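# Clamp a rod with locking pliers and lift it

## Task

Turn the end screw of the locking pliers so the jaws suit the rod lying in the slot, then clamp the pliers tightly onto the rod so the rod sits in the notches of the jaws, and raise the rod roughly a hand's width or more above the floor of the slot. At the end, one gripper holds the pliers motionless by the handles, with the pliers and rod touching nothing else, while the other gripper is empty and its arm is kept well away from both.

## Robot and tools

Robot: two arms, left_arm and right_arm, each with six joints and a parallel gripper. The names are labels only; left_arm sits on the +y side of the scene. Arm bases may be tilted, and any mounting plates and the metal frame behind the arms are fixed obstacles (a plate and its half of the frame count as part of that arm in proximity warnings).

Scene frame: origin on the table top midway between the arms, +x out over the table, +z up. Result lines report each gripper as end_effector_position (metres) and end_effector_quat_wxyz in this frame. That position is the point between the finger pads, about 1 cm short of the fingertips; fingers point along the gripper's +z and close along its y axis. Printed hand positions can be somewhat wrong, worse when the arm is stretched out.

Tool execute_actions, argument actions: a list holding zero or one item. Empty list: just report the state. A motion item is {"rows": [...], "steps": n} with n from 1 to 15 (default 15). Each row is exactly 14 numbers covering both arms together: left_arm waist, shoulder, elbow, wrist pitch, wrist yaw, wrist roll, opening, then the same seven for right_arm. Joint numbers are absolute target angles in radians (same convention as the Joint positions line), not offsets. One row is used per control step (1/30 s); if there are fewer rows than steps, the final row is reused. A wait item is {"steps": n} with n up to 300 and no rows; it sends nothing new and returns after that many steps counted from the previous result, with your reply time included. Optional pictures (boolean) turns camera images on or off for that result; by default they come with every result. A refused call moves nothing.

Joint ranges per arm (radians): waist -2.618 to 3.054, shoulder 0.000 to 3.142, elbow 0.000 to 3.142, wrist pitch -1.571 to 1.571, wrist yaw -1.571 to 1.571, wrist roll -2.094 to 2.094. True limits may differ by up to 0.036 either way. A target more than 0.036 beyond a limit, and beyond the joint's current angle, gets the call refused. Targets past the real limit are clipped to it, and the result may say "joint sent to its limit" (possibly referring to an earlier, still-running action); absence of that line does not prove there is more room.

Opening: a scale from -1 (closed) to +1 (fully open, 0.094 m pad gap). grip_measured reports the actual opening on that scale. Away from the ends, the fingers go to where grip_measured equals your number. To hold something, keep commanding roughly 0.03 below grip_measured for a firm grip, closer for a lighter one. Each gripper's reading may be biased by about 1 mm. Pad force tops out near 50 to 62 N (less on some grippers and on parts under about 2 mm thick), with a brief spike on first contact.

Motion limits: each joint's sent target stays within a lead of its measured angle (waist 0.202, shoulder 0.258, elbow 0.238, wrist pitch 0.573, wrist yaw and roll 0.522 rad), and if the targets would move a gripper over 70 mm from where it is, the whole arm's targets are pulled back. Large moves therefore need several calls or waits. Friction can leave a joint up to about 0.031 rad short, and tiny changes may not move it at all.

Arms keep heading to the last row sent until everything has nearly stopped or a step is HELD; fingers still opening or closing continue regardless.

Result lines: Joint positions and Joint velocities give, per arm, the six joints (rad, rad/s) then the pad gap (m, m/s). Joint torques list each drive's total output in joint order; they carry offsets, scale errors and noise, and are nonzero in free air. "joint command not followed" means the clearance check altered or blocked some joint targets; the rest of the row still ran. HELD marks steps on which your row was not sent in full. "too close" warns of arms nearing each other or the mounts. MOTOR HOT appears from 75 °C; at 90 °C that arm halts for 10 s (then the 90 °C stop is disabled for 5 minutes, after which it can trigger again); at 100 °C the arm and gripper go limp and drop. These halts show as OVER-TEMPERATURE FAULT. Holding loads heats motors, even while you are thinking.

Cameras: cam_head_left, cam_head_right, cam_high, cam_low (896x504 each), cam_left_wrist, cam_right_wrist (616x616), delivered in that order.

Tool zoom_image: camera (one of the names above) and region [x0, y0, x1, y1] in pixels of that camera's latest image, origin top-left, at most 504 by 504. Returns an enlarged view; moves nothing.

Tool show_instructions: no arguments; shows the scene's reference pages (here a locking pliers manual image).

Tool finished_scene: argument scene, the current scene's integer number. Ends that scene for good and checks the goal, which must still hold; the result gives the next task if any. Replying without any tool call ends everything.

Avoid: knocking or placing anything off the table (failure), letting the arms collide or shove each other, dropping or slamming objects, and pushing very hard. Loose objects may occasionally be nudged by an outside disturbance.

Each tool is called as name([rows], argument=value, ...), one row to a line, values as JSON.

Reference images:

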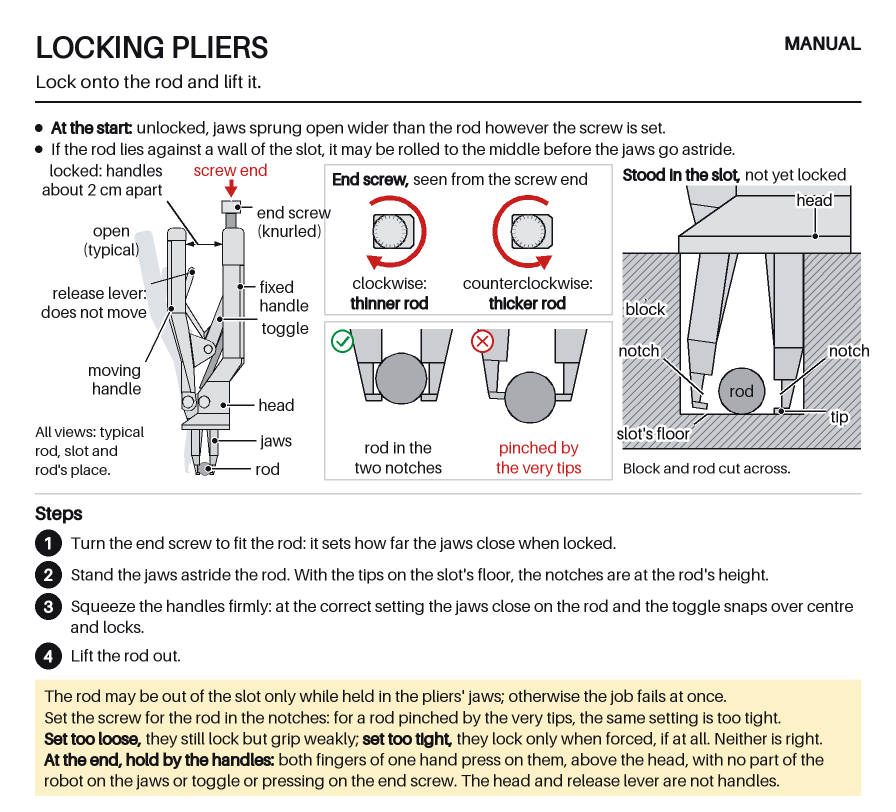

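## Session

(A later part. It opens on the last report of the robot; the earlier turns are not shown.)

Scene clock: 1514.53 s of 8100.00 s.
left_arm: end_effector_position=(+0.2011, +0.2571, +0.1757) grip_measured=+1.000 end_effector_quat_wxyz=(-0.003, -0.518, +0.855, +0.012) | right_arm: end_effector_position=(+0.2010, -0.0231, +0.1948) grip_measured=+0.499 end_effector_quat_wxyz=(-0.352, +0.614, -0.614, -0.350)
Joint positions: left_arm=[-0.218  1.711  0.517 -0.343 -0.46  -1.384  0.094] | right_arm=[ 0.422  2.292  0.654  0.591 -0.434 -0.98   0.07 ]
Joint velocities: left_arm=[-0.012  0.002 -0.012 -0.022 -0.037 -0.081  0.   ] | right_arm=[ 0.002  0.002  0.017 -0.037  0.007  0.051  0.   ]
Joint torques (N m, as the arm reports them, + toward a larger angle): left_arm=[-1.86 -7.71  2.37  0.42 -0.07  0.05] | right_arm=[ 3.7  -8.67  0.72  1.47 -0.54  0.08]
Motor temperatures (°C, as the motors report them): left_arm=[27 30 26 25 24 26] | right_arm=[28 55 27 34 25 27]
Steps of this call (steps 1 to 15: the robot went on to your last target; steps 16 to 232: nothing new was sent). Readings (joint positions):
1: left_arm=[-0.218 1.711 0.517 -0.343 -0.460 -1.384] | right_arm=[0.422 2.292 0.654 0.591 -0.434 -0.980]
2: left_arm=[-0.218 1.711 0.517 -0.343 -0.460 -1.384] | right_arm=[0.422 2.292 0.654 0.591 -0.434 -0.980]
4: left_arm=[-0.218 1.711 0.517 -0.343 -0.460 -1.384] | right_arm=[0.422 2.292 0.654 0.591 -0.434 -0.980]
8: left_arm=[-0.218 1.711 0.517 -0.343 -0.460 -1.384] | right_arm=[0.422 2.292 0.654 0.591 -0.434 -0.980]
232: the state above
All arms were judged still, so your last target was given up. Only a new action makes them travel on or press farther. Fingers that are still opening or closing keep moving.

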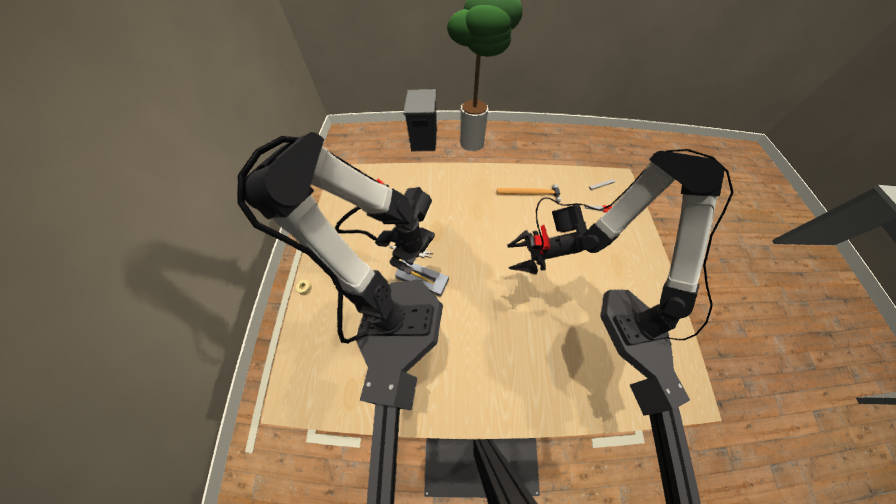

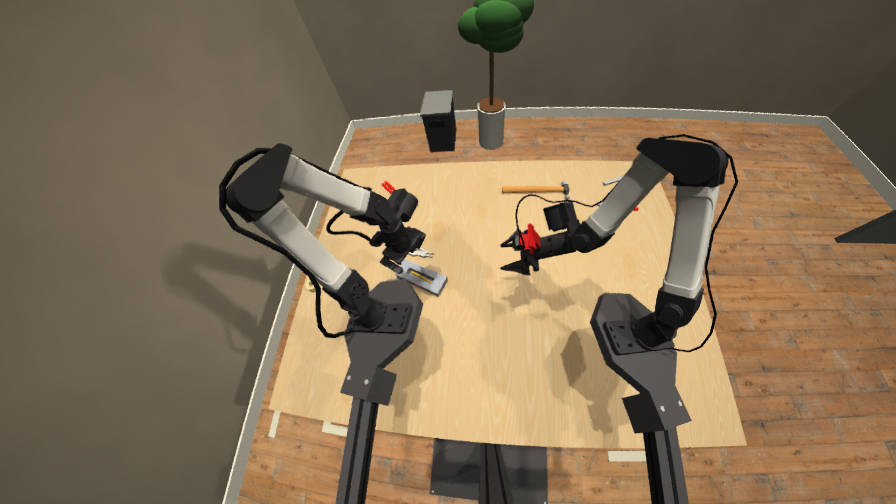

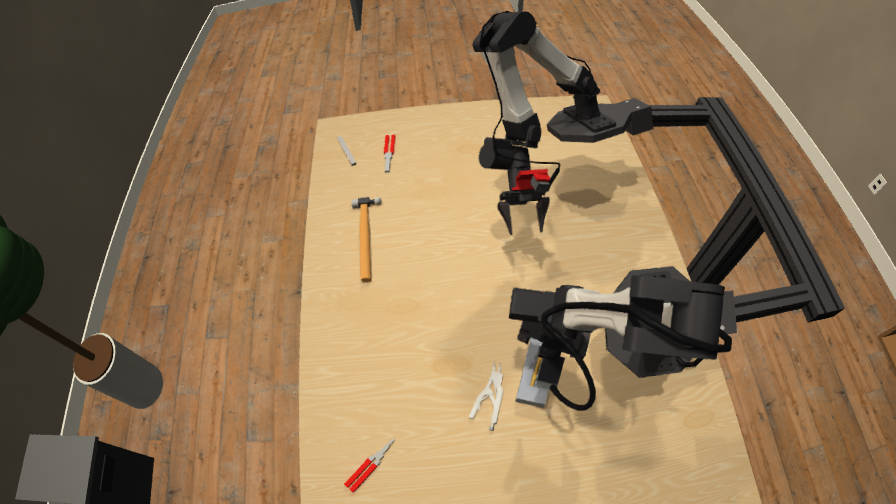

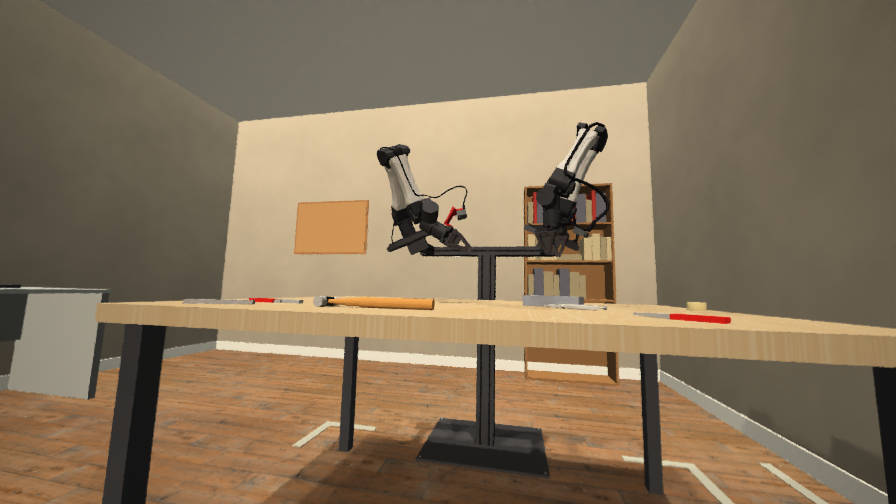

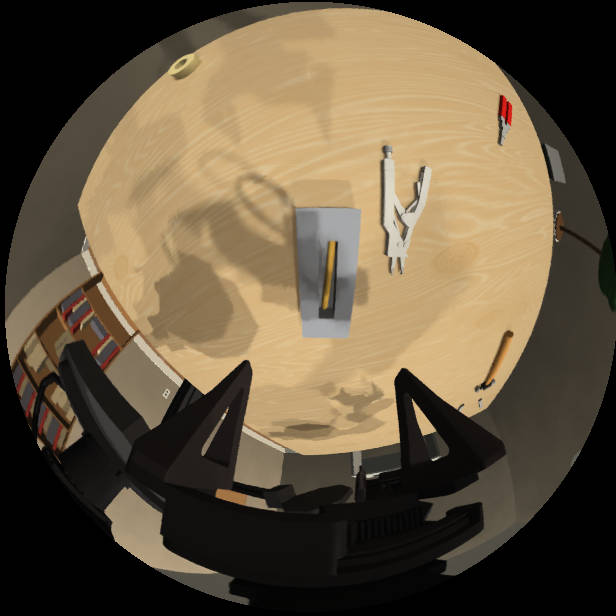

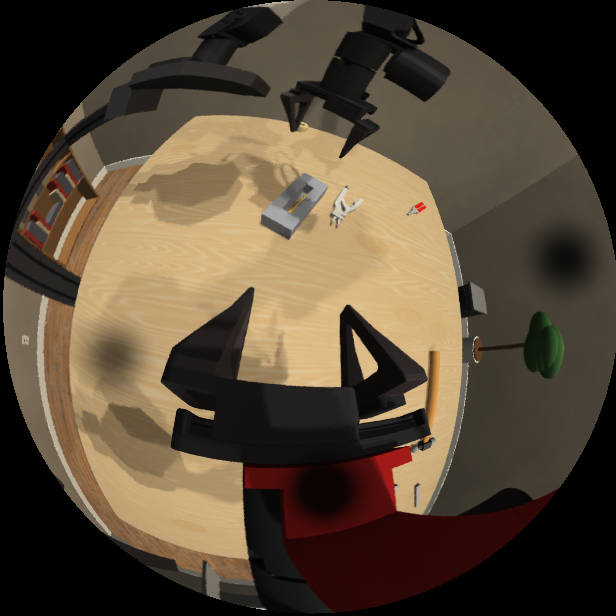

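execute_actions([
  {"rows":[[-0.19,1.73,0.55,-0.34,-0.455,-1.35,0.8,0.425,2.283,0.63,0.6,-0.44,-0.98,0.5],[-0.16,1.76,0.59,-0.34,-0.45,-1.32,0.6,0.425,2.283,0.63,0.6,-0.44,-0.98,0.5],[-0.13,1.79,0.63,-0.33,-0.445,-1.29,0.4,0.425,2.283,0.63,0.6,-0.44,-0.98,0.5],[-0.1,1.82,0.67,-0.32,-0.44,-1.26,0.2,0.425,2.283,0.63,0.6,-0.44,-0.98,0.5],[-0.07,1.855,0.71,-0.31,-0.435,-1.23,0,0.425,2.283,0.63,0.6,-0.44,-0.98,0.5],[-0.04,1.89,0.75,-0.3,-0.43,-1.2,-0.2,0.425,2.283,0.63,0.6,-0.44,-0.98,0.5],[-0.01,1.93,0.79,-0.285,-0.425,-1.16,-0.35,0.425,2.283,0.63,0.6,-0.44,-0.98,0.5],[0.025,1.97,0.83,-0.27,-0.42,-1.12,-0.35,0.425,2.283,0.63,0.6,-0.44,-0.98,0.5],[0.06,2.01,0.87,-0.255,-0.41,-1.08,-0.35,0.425,2.283,0.63,0.6,-0.44,-0.98,0.5],[0.095,2.05,0.91,-0.24,-0.4,-1.04,-0.35,0.425,2.283,0.63,0.6,-0.44,-0.98,0.5],[0.13,2.09,0.95,-0.225,-0.395,-1.0,-0.35,0.425,2.283,0.63,0.6,-0.44,-0.98,0.5],[0.165,2.13,0.99,-0.21,-0.39,-0.96,-0.35,0.425,2.283,0.63,0.6,-0.44,-0.98,0.5],[0.2,2.17,1.03,-0.19,-0.38,-0.93,-0.35,0.425,2.283,0.63,0.6,-0.44,-0.98,0.5],[0.23,2.21,1.07,-0.17,-0.375,-0.9,-0.35,0.425,2.283,0.63,0.6,-0.44,-0.98,0.5],[0.262,2.257,1.103,-0.155,-0.37,-0.87,-0.35,0.425,2.283,0.63,0.6,-0.44,-0.98,0.5]],"steps":15},
], pictures=false)

execute_actions([
  {"steps":30},
])

Scene clock: 1537.57 s of 8100.00 s.
left_arm: end_effector_position=(+0.3328, +0.3280, +0.0834) grip_measured=-0.348 end_effector_quat_wxyz=(-0.006, -0.549, +0.836, +0.011) | right_arm: end_effector_position=(+0.2010, -0.0231, +0.1948) grip_measured=+0.499 end_effector_quat_wxyz=(-0.352, +0.614, -0.614, -0.350)
Joint positions: left_arm=[ 0.189  2.164  1.033 -0.223 -0.403 -1.014  0.031] | right_arm=[ 0.422  2.292  0.654  0.591 -0.434 -0.98   0.07 ]
Joint velocities: left_arm=[ 0.935  1.16   1.121  0.535  0.198  0.96  -0.001] | right_arm=[ 0.007  0.002 -0.027 -0.022 -0.007  0.022  0.   ]
Joint torques (N m, as the arm reports them, + toward a larger angle): left_arm=[ -2.98 -10.07   3.5    0.3    0.01   0.17] | right_arm=[ 3.84 -8.81  0.82  1.43 -0.48  0.04]
Motor temperatures (°C, as the motors report them): left_arm=[26 30 26 25 24 26] | right_arm=[28 55 27 34 25 27]
Steps of this call (steps 1 to 676: nothing new was sent; steps 677 to 691: all 15 steps of this action). Readings (joint positions):
677: left_arm=[-0.216 1.711 0.519 -0.343 -0.460 -1.380] | right_arm=[0.422 2.292 0.654 0.591 -0.434 -0.980]
678: left_arm=[-0.208 1.717 0.528 -0.347 -0.458 -1.371] | right_arm=[0.422 2.292 0.654 0.591 -0.434 -0.980]
680: left_arm=[-0.166 1.757 0.581 -0.351 -0.454 -1.341] | right_arm=[0.422 2.292 0.654 0.591 -0.434 -0.980]
684: left_arm=[-0.048 1.887 0.749 -0.324 -0.443 -1.248] | right_arm=[0.422 2.292 0.654 0.591 -0.434 -0.980]
691: the state above

Scene clock: 1538.57 s of 8100.00 s.
left_arm: end_effector_position=(+0.3381, +0.3474, +0.0543) grip_measured=-0.348 end_effector_quat_wxyz=(-0.009, -0.526, +0.850, +0.010) | right_arm: end_effector_position=(+0.2010, -0.0231, +0.1948) grip_measured=+0.499 end_effector_quat_wxyz=(-0.352, +0.614, -0.614, -0.350)
Joint positions: left_arm=[ 0.27   2.248  1.09  -0.166 -0.38  -0.876  0.031] | right_arm=[ 0.422  2.292  0.654  0.591 -0.434 -0.98   0.07 ]
Joint velocities: left_arm=[ 0.012  0.002  0.007  0.051  0.125 -0.022  0.   ] | right_arm=[-0.027 -0.002  0.022  0.007 -0.007 -0.022 -0.002]
Joint torques (N m, as the arm reports them, + toward a larger angle): left_arm=[ -4.65 -11.82   4.12   0.45   0.05   0.16] | right_arm=[ 3.74 -8.8   0.87  1.48 -0.49  0.1 ]
Motor temperatures (°C, as the motors report them): left_arm=[27 30 26 25 24 26] | right_arm=[28 55 27 34 25 27]
Steps of this call (steps 1 to 30: the robot went on to your last target). Readings (joint positions):
1: left_arm=[0.220 2.200 1.065 -0.202 -0.399 -0.987] | right_arm=[0.422 2.292 0.654 0.591 -0.434 -0.980]
2: left_arm=[0.244 2.225 1.083 -0.186 -0.396 -0.964] | right_arm=[0.422 2.292 0.654 0.591 -0.434 -0.980]
4: left_arm=[0.270 2.245 1.090 -0.174 -0.394 -0.932] | right_arm=[0.422 2.292 0.654 0.591 -0.434 -0.980]
8: left_arm=[0.270 2.248 1.090 -0.170 -0.386 -0.899] | right_arm=[0.422 2.292 0.654 0.591 -0.434 -0.980]
30: the state above
All arms were judged still, so your last target was given up. Only a new action makes them travel on or press farther. Fingers that are still opening or closing keep moving.

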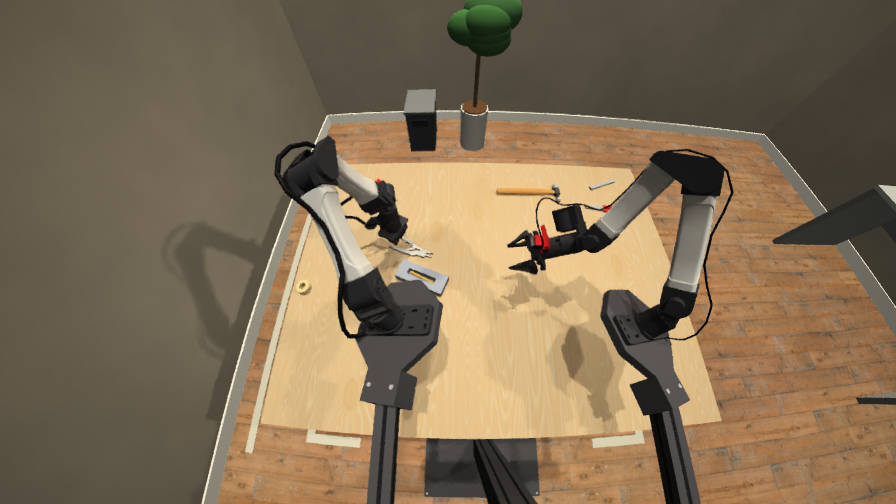

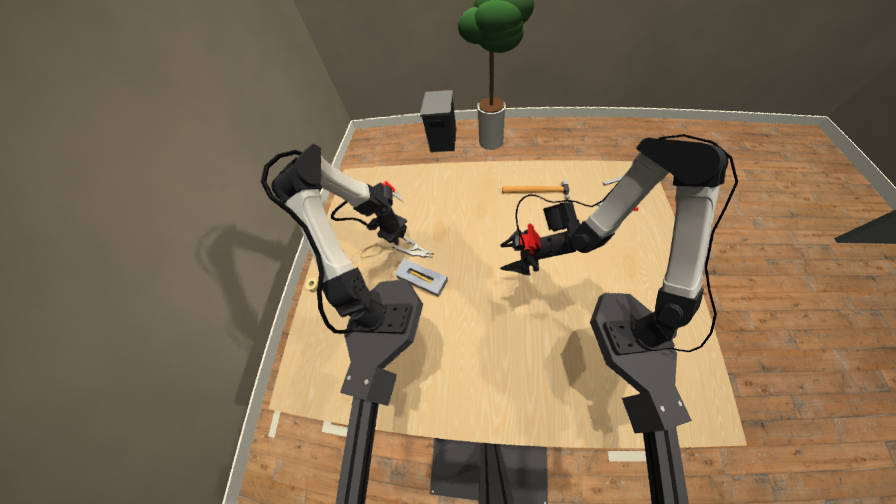

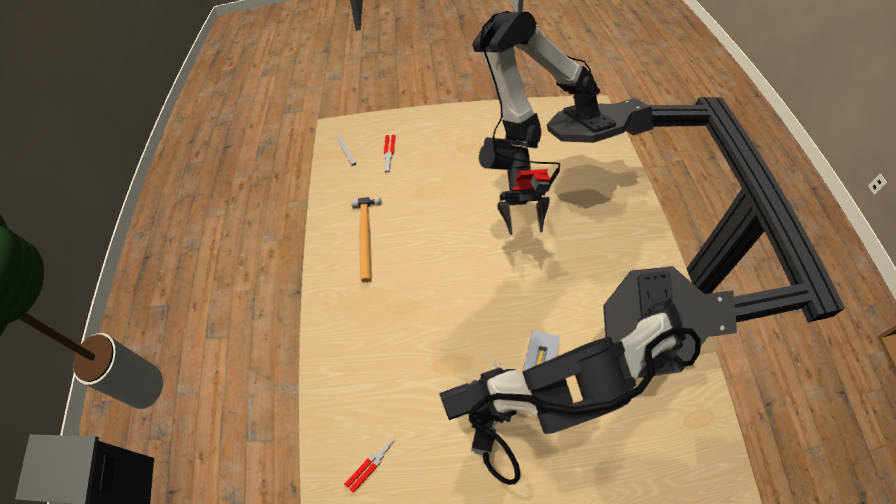

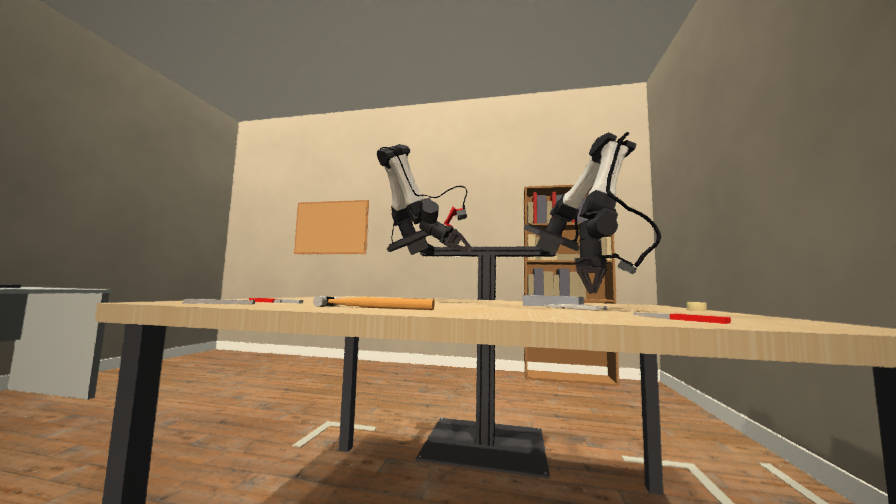

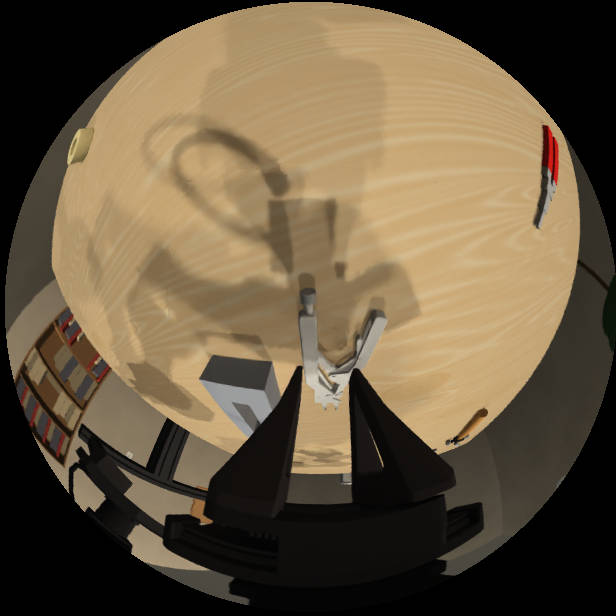

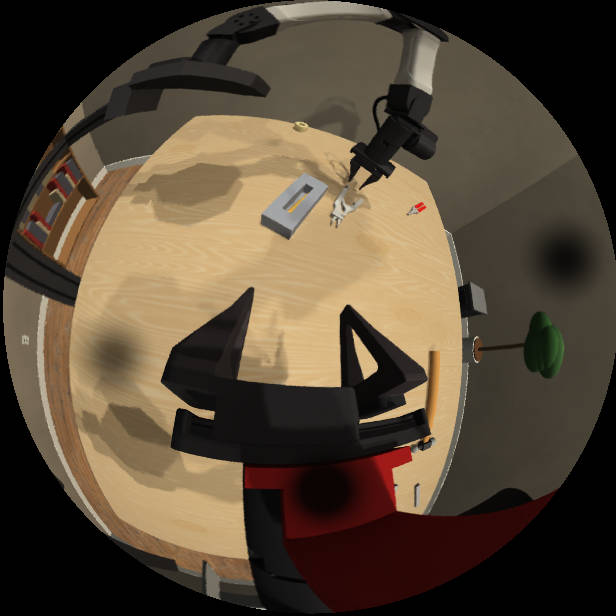

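execute_actions([
  {"rows":[[0.285,2.25,1.07,-0.15,-0.37,-0.89,-0.35,0.425,2.283,0.63,0.6,-0.44,-0.98,0.5],[0.29,2.25,1.066,-0.145,-0.368,-0.9,-0.35,0.425,2.283,0.63,0.6,-0.44,-0.98,0.5],[0.294,2.25,1.062,-0.14,-0.366,-0.91,-0.35,0.425,2.283,0.63,0.6,-0.44,-0.98,0.5],[0.298,2.25,1.058,-0.135,-0.364,-0.92,-0.35,0.425,2.283,0.63,0.6,-0.44,-0.98,0.5],[0.302,2.255,1.054,-0.128,-0.362,-0.93,-0.35,0.425,2.283,0.63,0.6,-0.44,-0.98,0.5],[0.305,2.26,1.05,-0.12,-0.36,-0.93,-0.35,0.425,2.283,0.63,0.6,-0.44,-0.98,0.5],[0.308,2.266,1.046,-0.11,-0.358,-0.93,-0.35,0.425,2.283,0.63,0.6,-0.44,-0.98,0.5],[0.311,2.272,1.042,-0.1,-0.356,-0.93,-0.35,0.425,2.283,0.63,0.6,-0.44,-0.98,0.5],[0.314,2.278,1.04,-0.09,-0.354,-0.93,-0.35,0.425,2.283,0.63,0.6,-0.44,-0.98,0.5],[0.317,2.284,1.038,-0.08,-0.352,-0.93,-0.35,0.425,2.283,0.63,0.6,-0.44,-0.98,0.5],[0.32,2.29,1.038,-0.07,-0.35,-0.93,-0.35,0.425,2.283,0.63,0.6,-0.44,-0.98,0.5],[0.323,2.296,1.038,-0.06,-0.348,-0.93,-0.35,0.425,2.283,0.63,0.6,-0.44,-0.98,0.5],[0.326,2.302,1.038,-0.05,-0.346,-0.93,-0.35,0.425,2.283,0.63,0.6,-0.44,-0.98,0.5],[0.329,2.307,1.038,-0.042,-0.346,-0.93,-0.35,0.425,2.283,0.63,0.6,-0.44,-0.98,0.5],[0.332,2.311,1.038,-0.035,-0.346,-0.93,-0.35,0.425,2.283,0.63,0.6,-0.44,-0.98,0.5]],"steps":15},
], pictures=false)

execute_actions([
  {"steps":22},
])

Scene clock: 1555.60 s of 8100.00 s.
left_arm: end_effector_position=(+0.3264, +0.3530, +0.0359) grip_measured=-0.348 end_effector_quat_wxyz=(-0.010, -0.564, +0.826, +0.007) | right_arm: end_effector_position=(+0.2010, -0.0231, +0.1948) grip_measured=+0.499 end_effector_quat_wxyz=(-0.352, +0.614, -0.614, -0.350)
Joint positions: left_arm=[ 0.313  2.285  1.058 -0.083 -0.362 -0.921  0.031] | right_arm=[ 0.422  2.292  0.654  0.591 -0.434 -0.98   0.07 ]
Joint velocities: left_arm=[ 0.076  0.178 -0.037  0.227  0.037 -0.051 -0.   ] | right_arm=[-0.027  0.002 -0.002 -0.022  0.022 -0.007 -0.   ]
Joint torques (N m, as the arm reports them, + toward a larger angle): left_arm=[ -2.76 -11.02   0.79   0.45   0.03   0.05] | right_arm=[ 3.89 -8.83  0.8   1.49 -0.51  0.1 ]
Motor temperatures (°C, as the motors report them): left_arm=[27 33 26 25 24 26] | right_arm=[28 55 27 34 25 27]
Steps of this call (steps 1 to 496: nothing new was sent; steps 497 to 511: all 15 steps of this action). Readings (joint positions):
497: left_arm=[0.270 2.248 1.090 -0.166 -0.380 -0.877] | right_arm=[0.422 2.292 0.654 0.591 -0.434 -0.980]
498: left_arm=[0.270 2.248 1.090 -0.165 -0.380 -0.880] | right_arm=[0.422 2.292 0.654 0.591 -0.434 -0.980]
500: left_arm=[0.274 2.248 1.088 -0.158 -0.378 -0.890] | right_arm=[0.422 2.292 0.654 0.591 -0.434 -0.980]
504: left_arm=[0.291 2.248 1.070 -0.137 -0.373 -0.910] | right_arm=[0.422 2.292 0.654 0.591 -0.434 -0.980]
511: the state above

Scene clock: 1556.33 s of 8100.00 s.
left_arm: end_effector_position=(+0.3290, +0.3540, +0.0316) grip_measured=-0.348 end_effector_quat_wxyz=(-0.002, -0.570, +0.821, +0.003) | right_arm: end_effector_position=(+0.2010, -0.0231, +0.1948) grip_measured=+0.499 end_effector_quat_wxyz=(-0.352, +0.614, -0.614, -0.350)
Joint positions: left_arm=[ 0.32   2.297  1.055 -0.047 -0.357 -0.924  0.031] | right_arm=[ 0.422  2.292  0.654  0.591 -0.434 -0.98   0.07 ]
Joint velocities: left_arm=[ 0.007 -0.002 -0.012 -0.051  0.037 -0.007 -0.   ] | right_arm=[-0.012 -0.002 -0.012  0.007  0.007  0.007  0.   ]
Joint torques (N m, as the arm reports them, + toward a larger angle): left_arm=[ -3.05 -11.12   0.9    0.47   0.05   0.05] | right_arm=[ 3.77 -9.02  0.78  1.49 -0.48  0.06]
Motor temperatures (°C, as the motors report them): left_arm=[27 33 26 25 24 26] | right_arm=[28 55 27 34 25 27]
Steps of this call (steps 1 to 22: the robot went on to your last target). Readings (joint positions):
1: left_arm=[0.316 2.290 1.057 -0.076 -0.360 -0.922] | right_arm=[0.422 2.292 0.654 0.591 -0.434 -0.980]
2: left_arm=[0.318 2.294 1.056 -0.071 -0.360 -0.922] | right_arm=[0.422 2.292 0.654 0.591 -0.434 -0.980]
4: left_arm=[0.320 2.297 1.055 -0.064 -0.358 -0.923] | right_arm=[0.422 2.292 0.654 0.591 -0.434 -0.980]
8: left_arm=[0.320 2.297 1.055 -0.054 -0.357 -0.924] | right_arm=[0.422 2.292 0.654 0.591 -0.434 -0.980]
22: the state above

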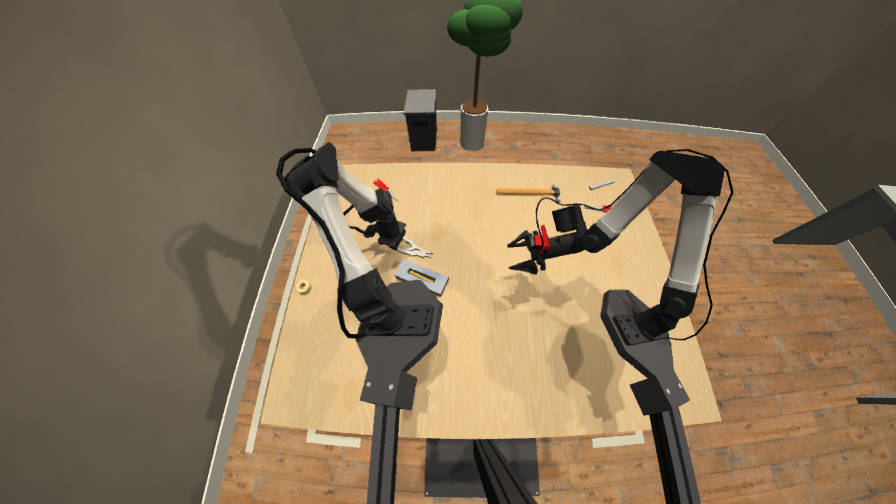

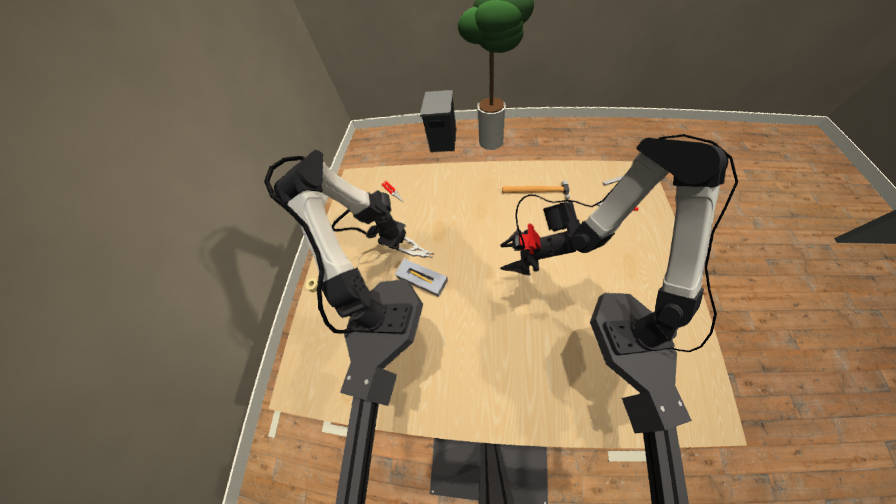

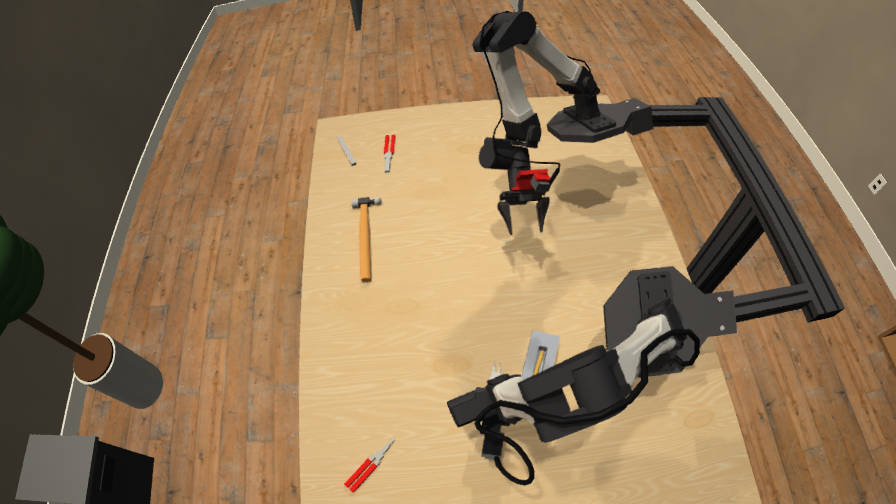

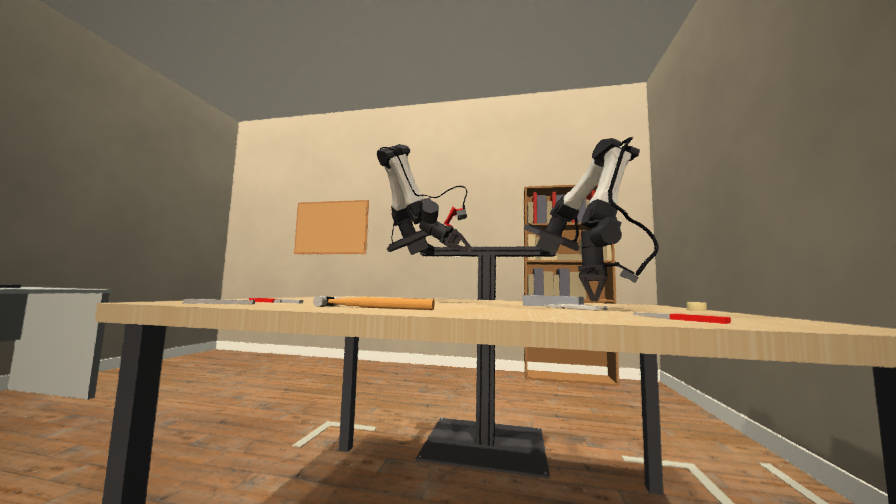

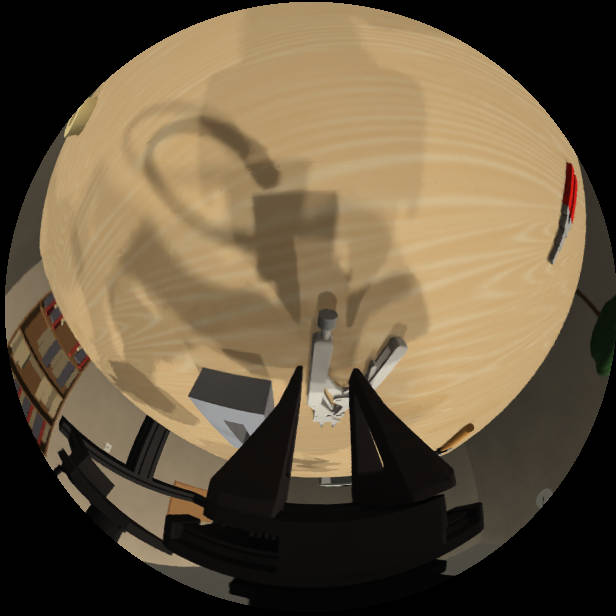

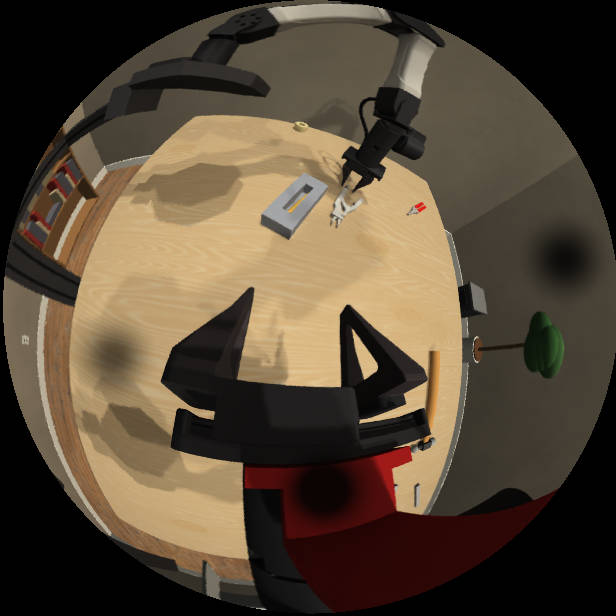

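execute_actions(actions=[])

Scene clock: 1582.73 s of 8100.00 s.
left_arm: end_effector_position=(+0.3291, +0.3540, +0.0316) grip_measured=-0.348 end_effector_quat_wxyz=(-0.002, -0.571, +0.821, +0.002) | right_arm: end_effector_position=(+0.2010, -0.0231, +0.1948) grip_measured=+0.499 end_effector_quat_wxyz=(-0.352, +0.614, -0.614, -0.350)
Joint positions: left_arm=[ 0.32   2.297  1.055 -0.047 -0.356 -0.924  0.031] | right_arm=[ 0.422  2.292  0.654  0.591 -0.434 -0.98   0.07 ]
Joint velocities: left_arm=[ 0.007 -0.007 -0.002  0.051 -0.007 -0.037  0.001] | right_arm=[ 0.007 -0.012 -0.007  0.007 -0.022 -0.007 -0.001]
Joint torques (N m, as the arm reports them, + toward a larger angle): left_arm=[ -3.04 -11.12   0.89   0.49   0.05   0.04] | right_arm=[ 3.8  -8.89  0.88  1.51 -0.49  0.08]
Motor temperatures (°C, as the motors report them): left_arm=[27 34 26 25 24 26] | right_arm=[28 55 27 34 25 27]
Steps of this call (steps 1 to 15: the robot went on to your last target; steps 16 to 792: nothing new was sent). Readings (joint positions):
1: left_arm=[0.320 2.297 1.055 -0.047 -0.357 -0.924] | right_arm=[0.422 2.292 0.654 0.591 -0.434 -0.980]
2: left_arm=[0.320 2.297 1.055 -0.047 -0.357 -0.924] | right_arm=[0.422 2.292 0.654 0.591 -0.434 -0.980]
4: left_arm=[0.320 2.297 1.055 -0.047 -0.357 -0.924] | right_arm=[0.422 2.292 0.654 0.591 -0.434 -0.980]
8: left_arm=[0.320 2.297 1.055 -0.047 -0.357 -0.924] | right_arm=[0.422 2.292 0.654 0.591 -0.434 -0.980]
792: the state above
All arms were judged still, so your last target was given up. Only a new action makes them travel on or press farther. Fingers that are still opening or closing keep moving.

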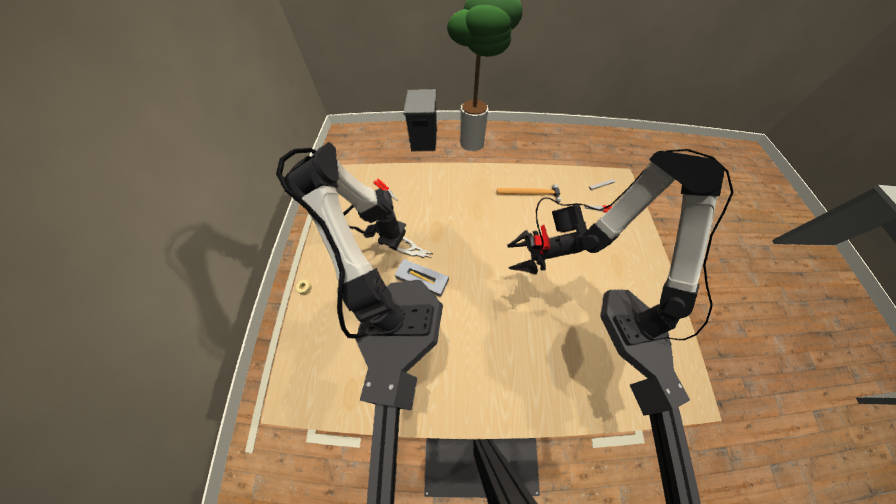

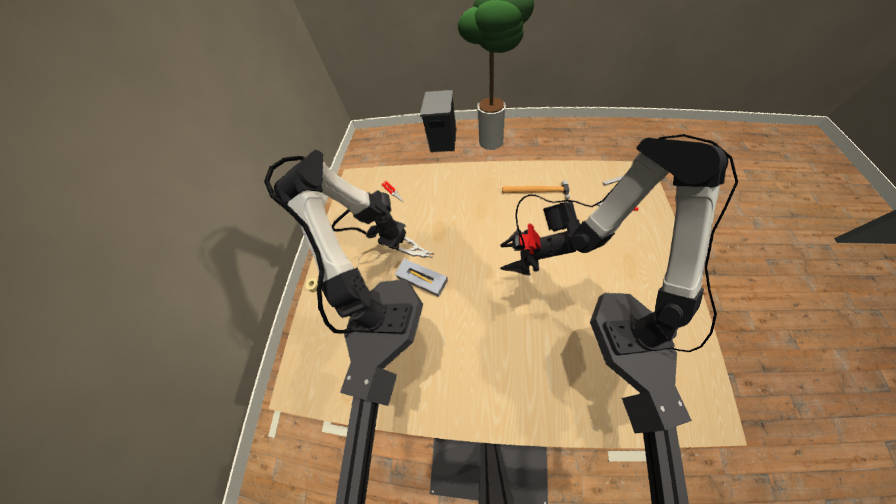

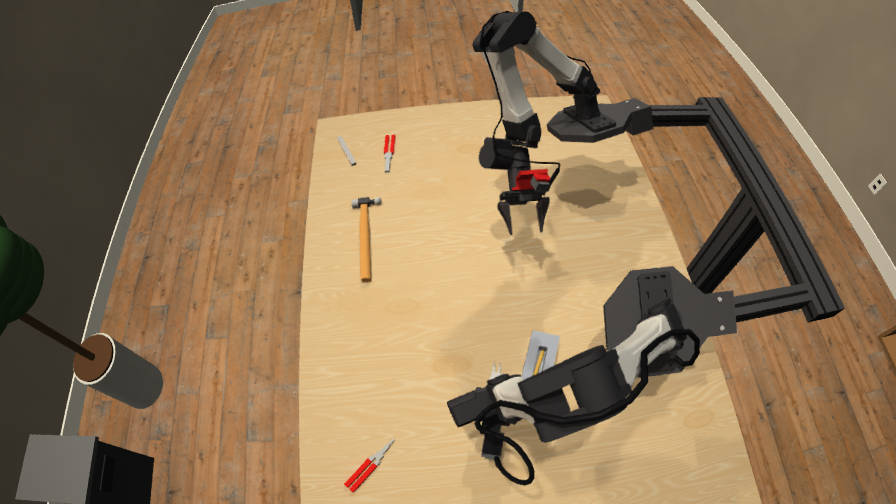

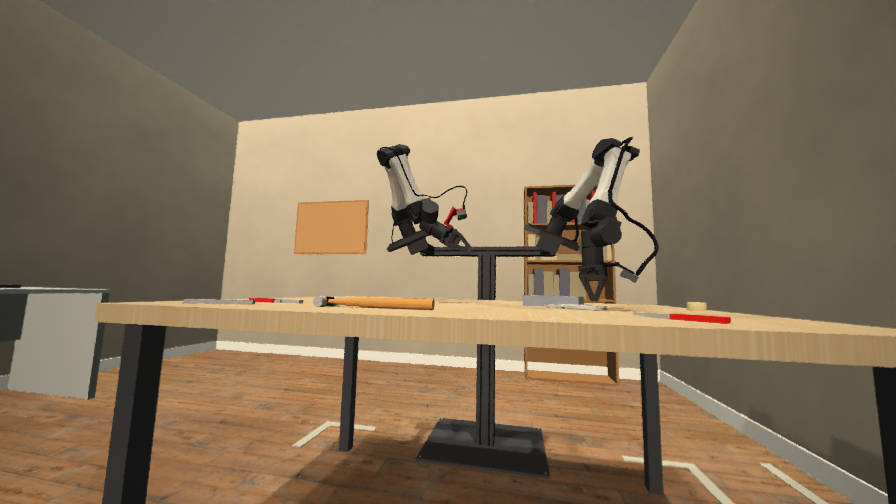

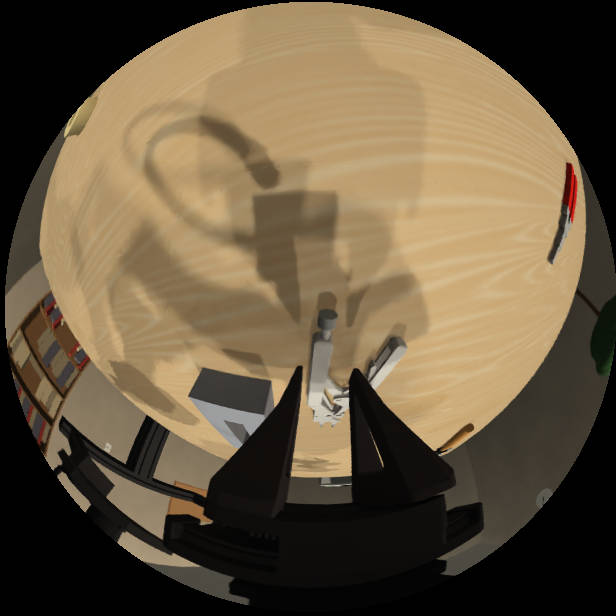

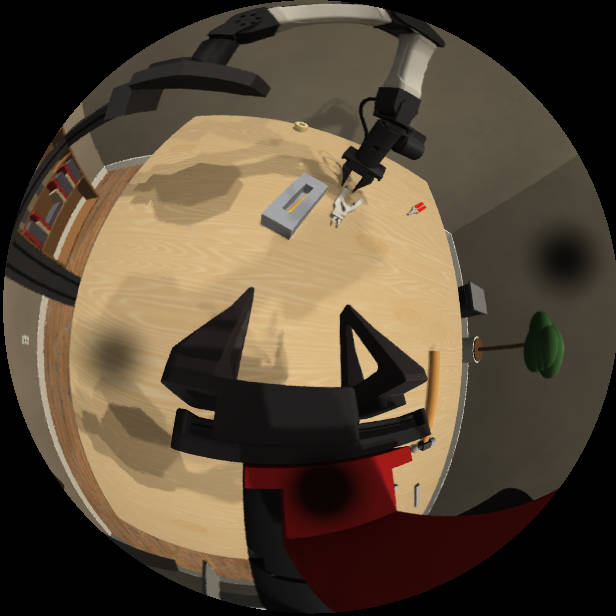

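execute_actions([
  {"rows":[[0.335,2.315,1.05,-0.03,-0.346,-0.9,-0.35,0.425,2.283,0.63,0.6,-0.44,-0.98,0.5],[0.337,2.32,1.06,-0.025,-0.345,-0.88,-0.35,0.425,2.283,0.63,0.6,-0.44,-0.98,0.5],[0.34,2.325,1.07,-0.02,-0.344,-0.86,-0.35,0.425,2.283,0.63,0.6,-0.44,-0.98,0.5],[0.342,2.33,1.073,-0.015,-0.343,-0.85,-0.35,0.425,2.283,0.63,0.6,-0.44,-0.98,0.5],[0.344,2.336,1.075,-0.01,-0.343,-0.85,-0.35,0.425,2.283,0.63,0.6,-0.44,-0.98,0.5],[0.346,2.342,1.077,-0.005,-0.342,-0.85,-0.35,0.425,2.283,0.63,0.6,-0.44,-0.98,0.5],[0.349,2.348,1.079,0.0,-0.342,-0.85,-0.35,0.425,2.283,0.63,0.6,-0.44,-0.98,0.5],[0.351,2.354,1.081,0.005,-0.341,-0.85,-0.35,0.425,2.283,0.63,0.6,-0.44,-0.98,0.5],[0.353,2.359,1.082,0.01,-0.34,-0.85,-0.35,0.425,2.283,0.63,0.6,-0.44,-0.98,0.5],[0.355,2.363,1.083,0.015,-0.34,-0.85,-0.35,0.425,2.283,0.63,0.6,-0.44,-0.98,0.5]],"steps":15},
])

Scene clock: 1599.80 s of 8100.00 s.
left_arm: end_effector_position=(+0.3228, +0.3549, +0.0151) grip_measured=-0.348 end_effector_quat_wxyz=(-0.006, -0.552, +0.834, +0.004) | right_arm: end_effector_position=(+0.2010, -0.0231, +0.1948) grip_measured=+0.499 end_effector_quat_wxyz=(-0.352, +0.614, -0.614, -0.350)
Joint positions: left_arm=[ 0.343  2.348  1.063 -0.005 -0.351 -0.86   0.031] | right_arm=[ 0.422  2.292  0.654  0.591 -0.434 -0.98   0.07 ]
Joint velocities: left_arm=[-0.017  0.002 -0.027  0.051  0.051 -0.022 -0.   ] | right_arm=[ 0.007 -0.012 -0.022 -0.051 -0.066 -0.066 -0.   ]
Joint torques (N m, as the arm reports them, + toward a larger angle): left_arm=[ -3.09 -11.09   3.78   0.47   0.06   0.17] | right_arm=[ 3.74 -8.87  0.85  1.45 -0.51  0.05]
Motor temperatures (°C, as the motors report them): left_arm=[27 35 25 25 24 26] | right_arm=[28 55 27 34 25 27]
Steps of this call (steps 1 to 497: nothing new was sent; steps 498 to 512: all 15 steps of this action). Readings (joint positions):
498: left_arm=[0.320 2.297 1.055 -0.046 -0.356 -0.921] | right_arm=[0.422 2.292 0.654 0.591 -0.434 -0.980]
499: left_arm=[0.320 2.297 1.055 -0.045 -0.356 -0.915] | right_arm=[0.422 2.292 0.654 0.591 -0.434 -0.980]
501: left_arm=[0.321 2.300 1.055 -0.038 -0.355 -0.897] | right_arm=[0.422 2.292 0.654 0.591 -0.434 -0.980]
505: left_arm=[0.331 2.322 1.057 -0.022 -0.353 -0.873] | right_arm=[0.422 2.292 0.654 0.591 -0.434 -0.980]
512: the state above

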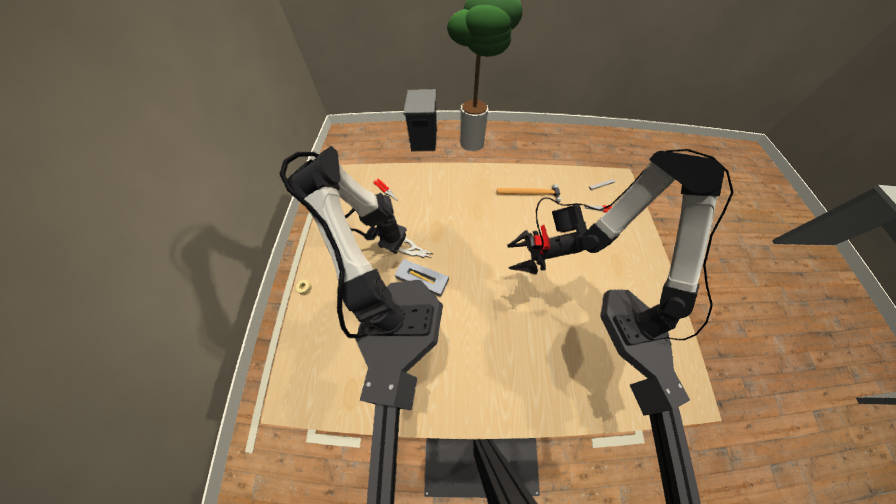

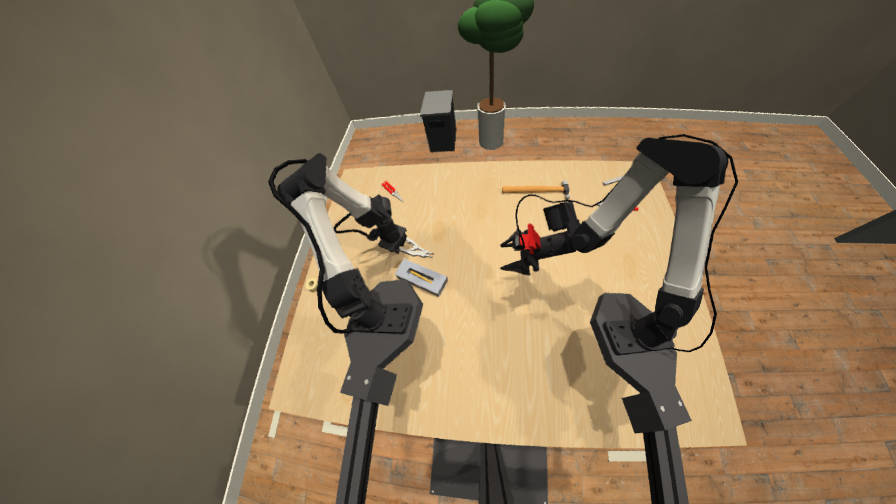

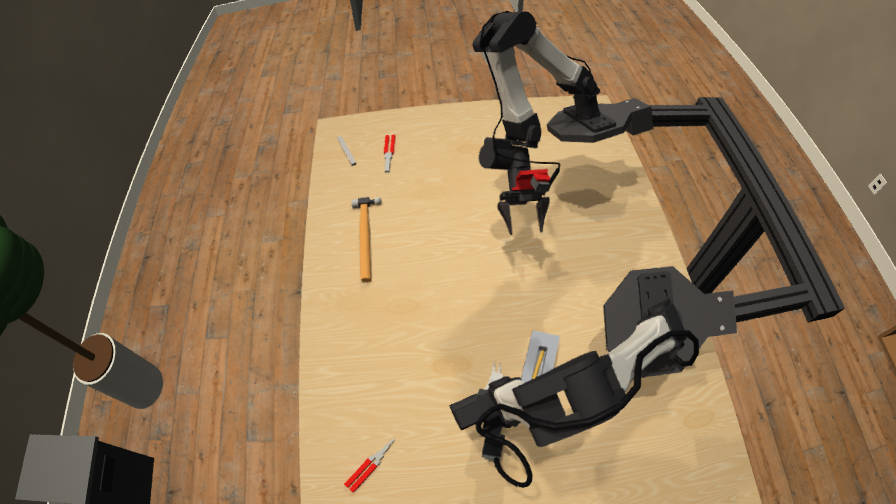

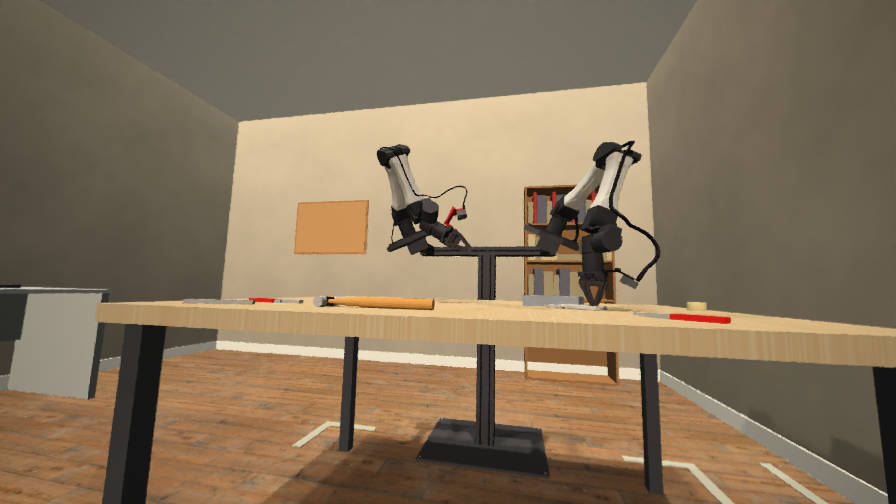

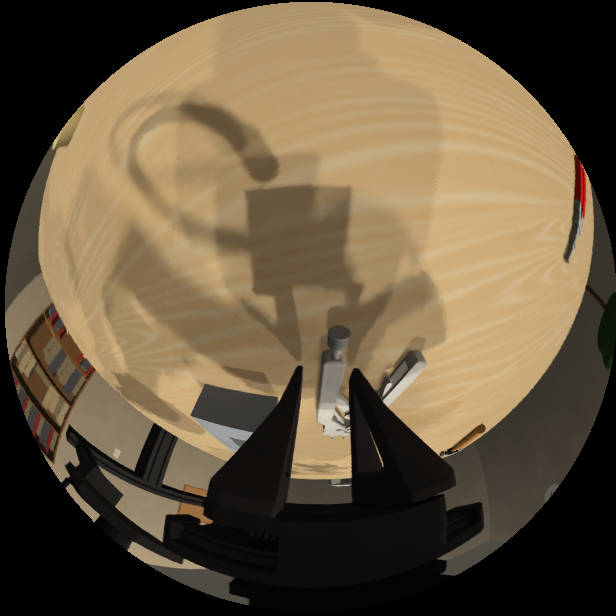

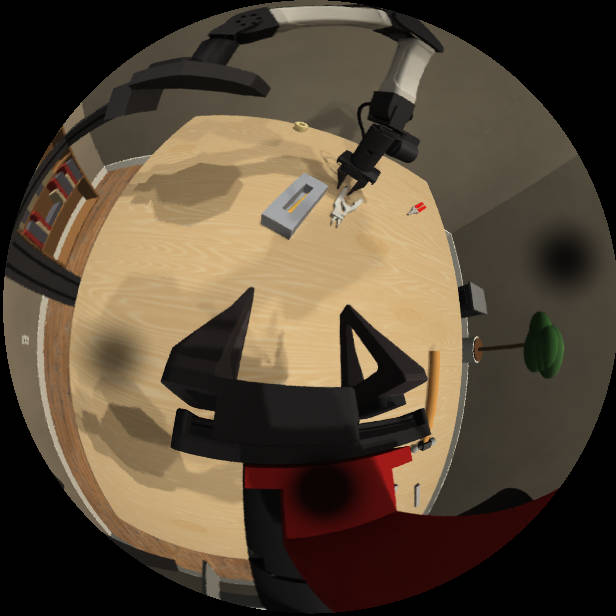

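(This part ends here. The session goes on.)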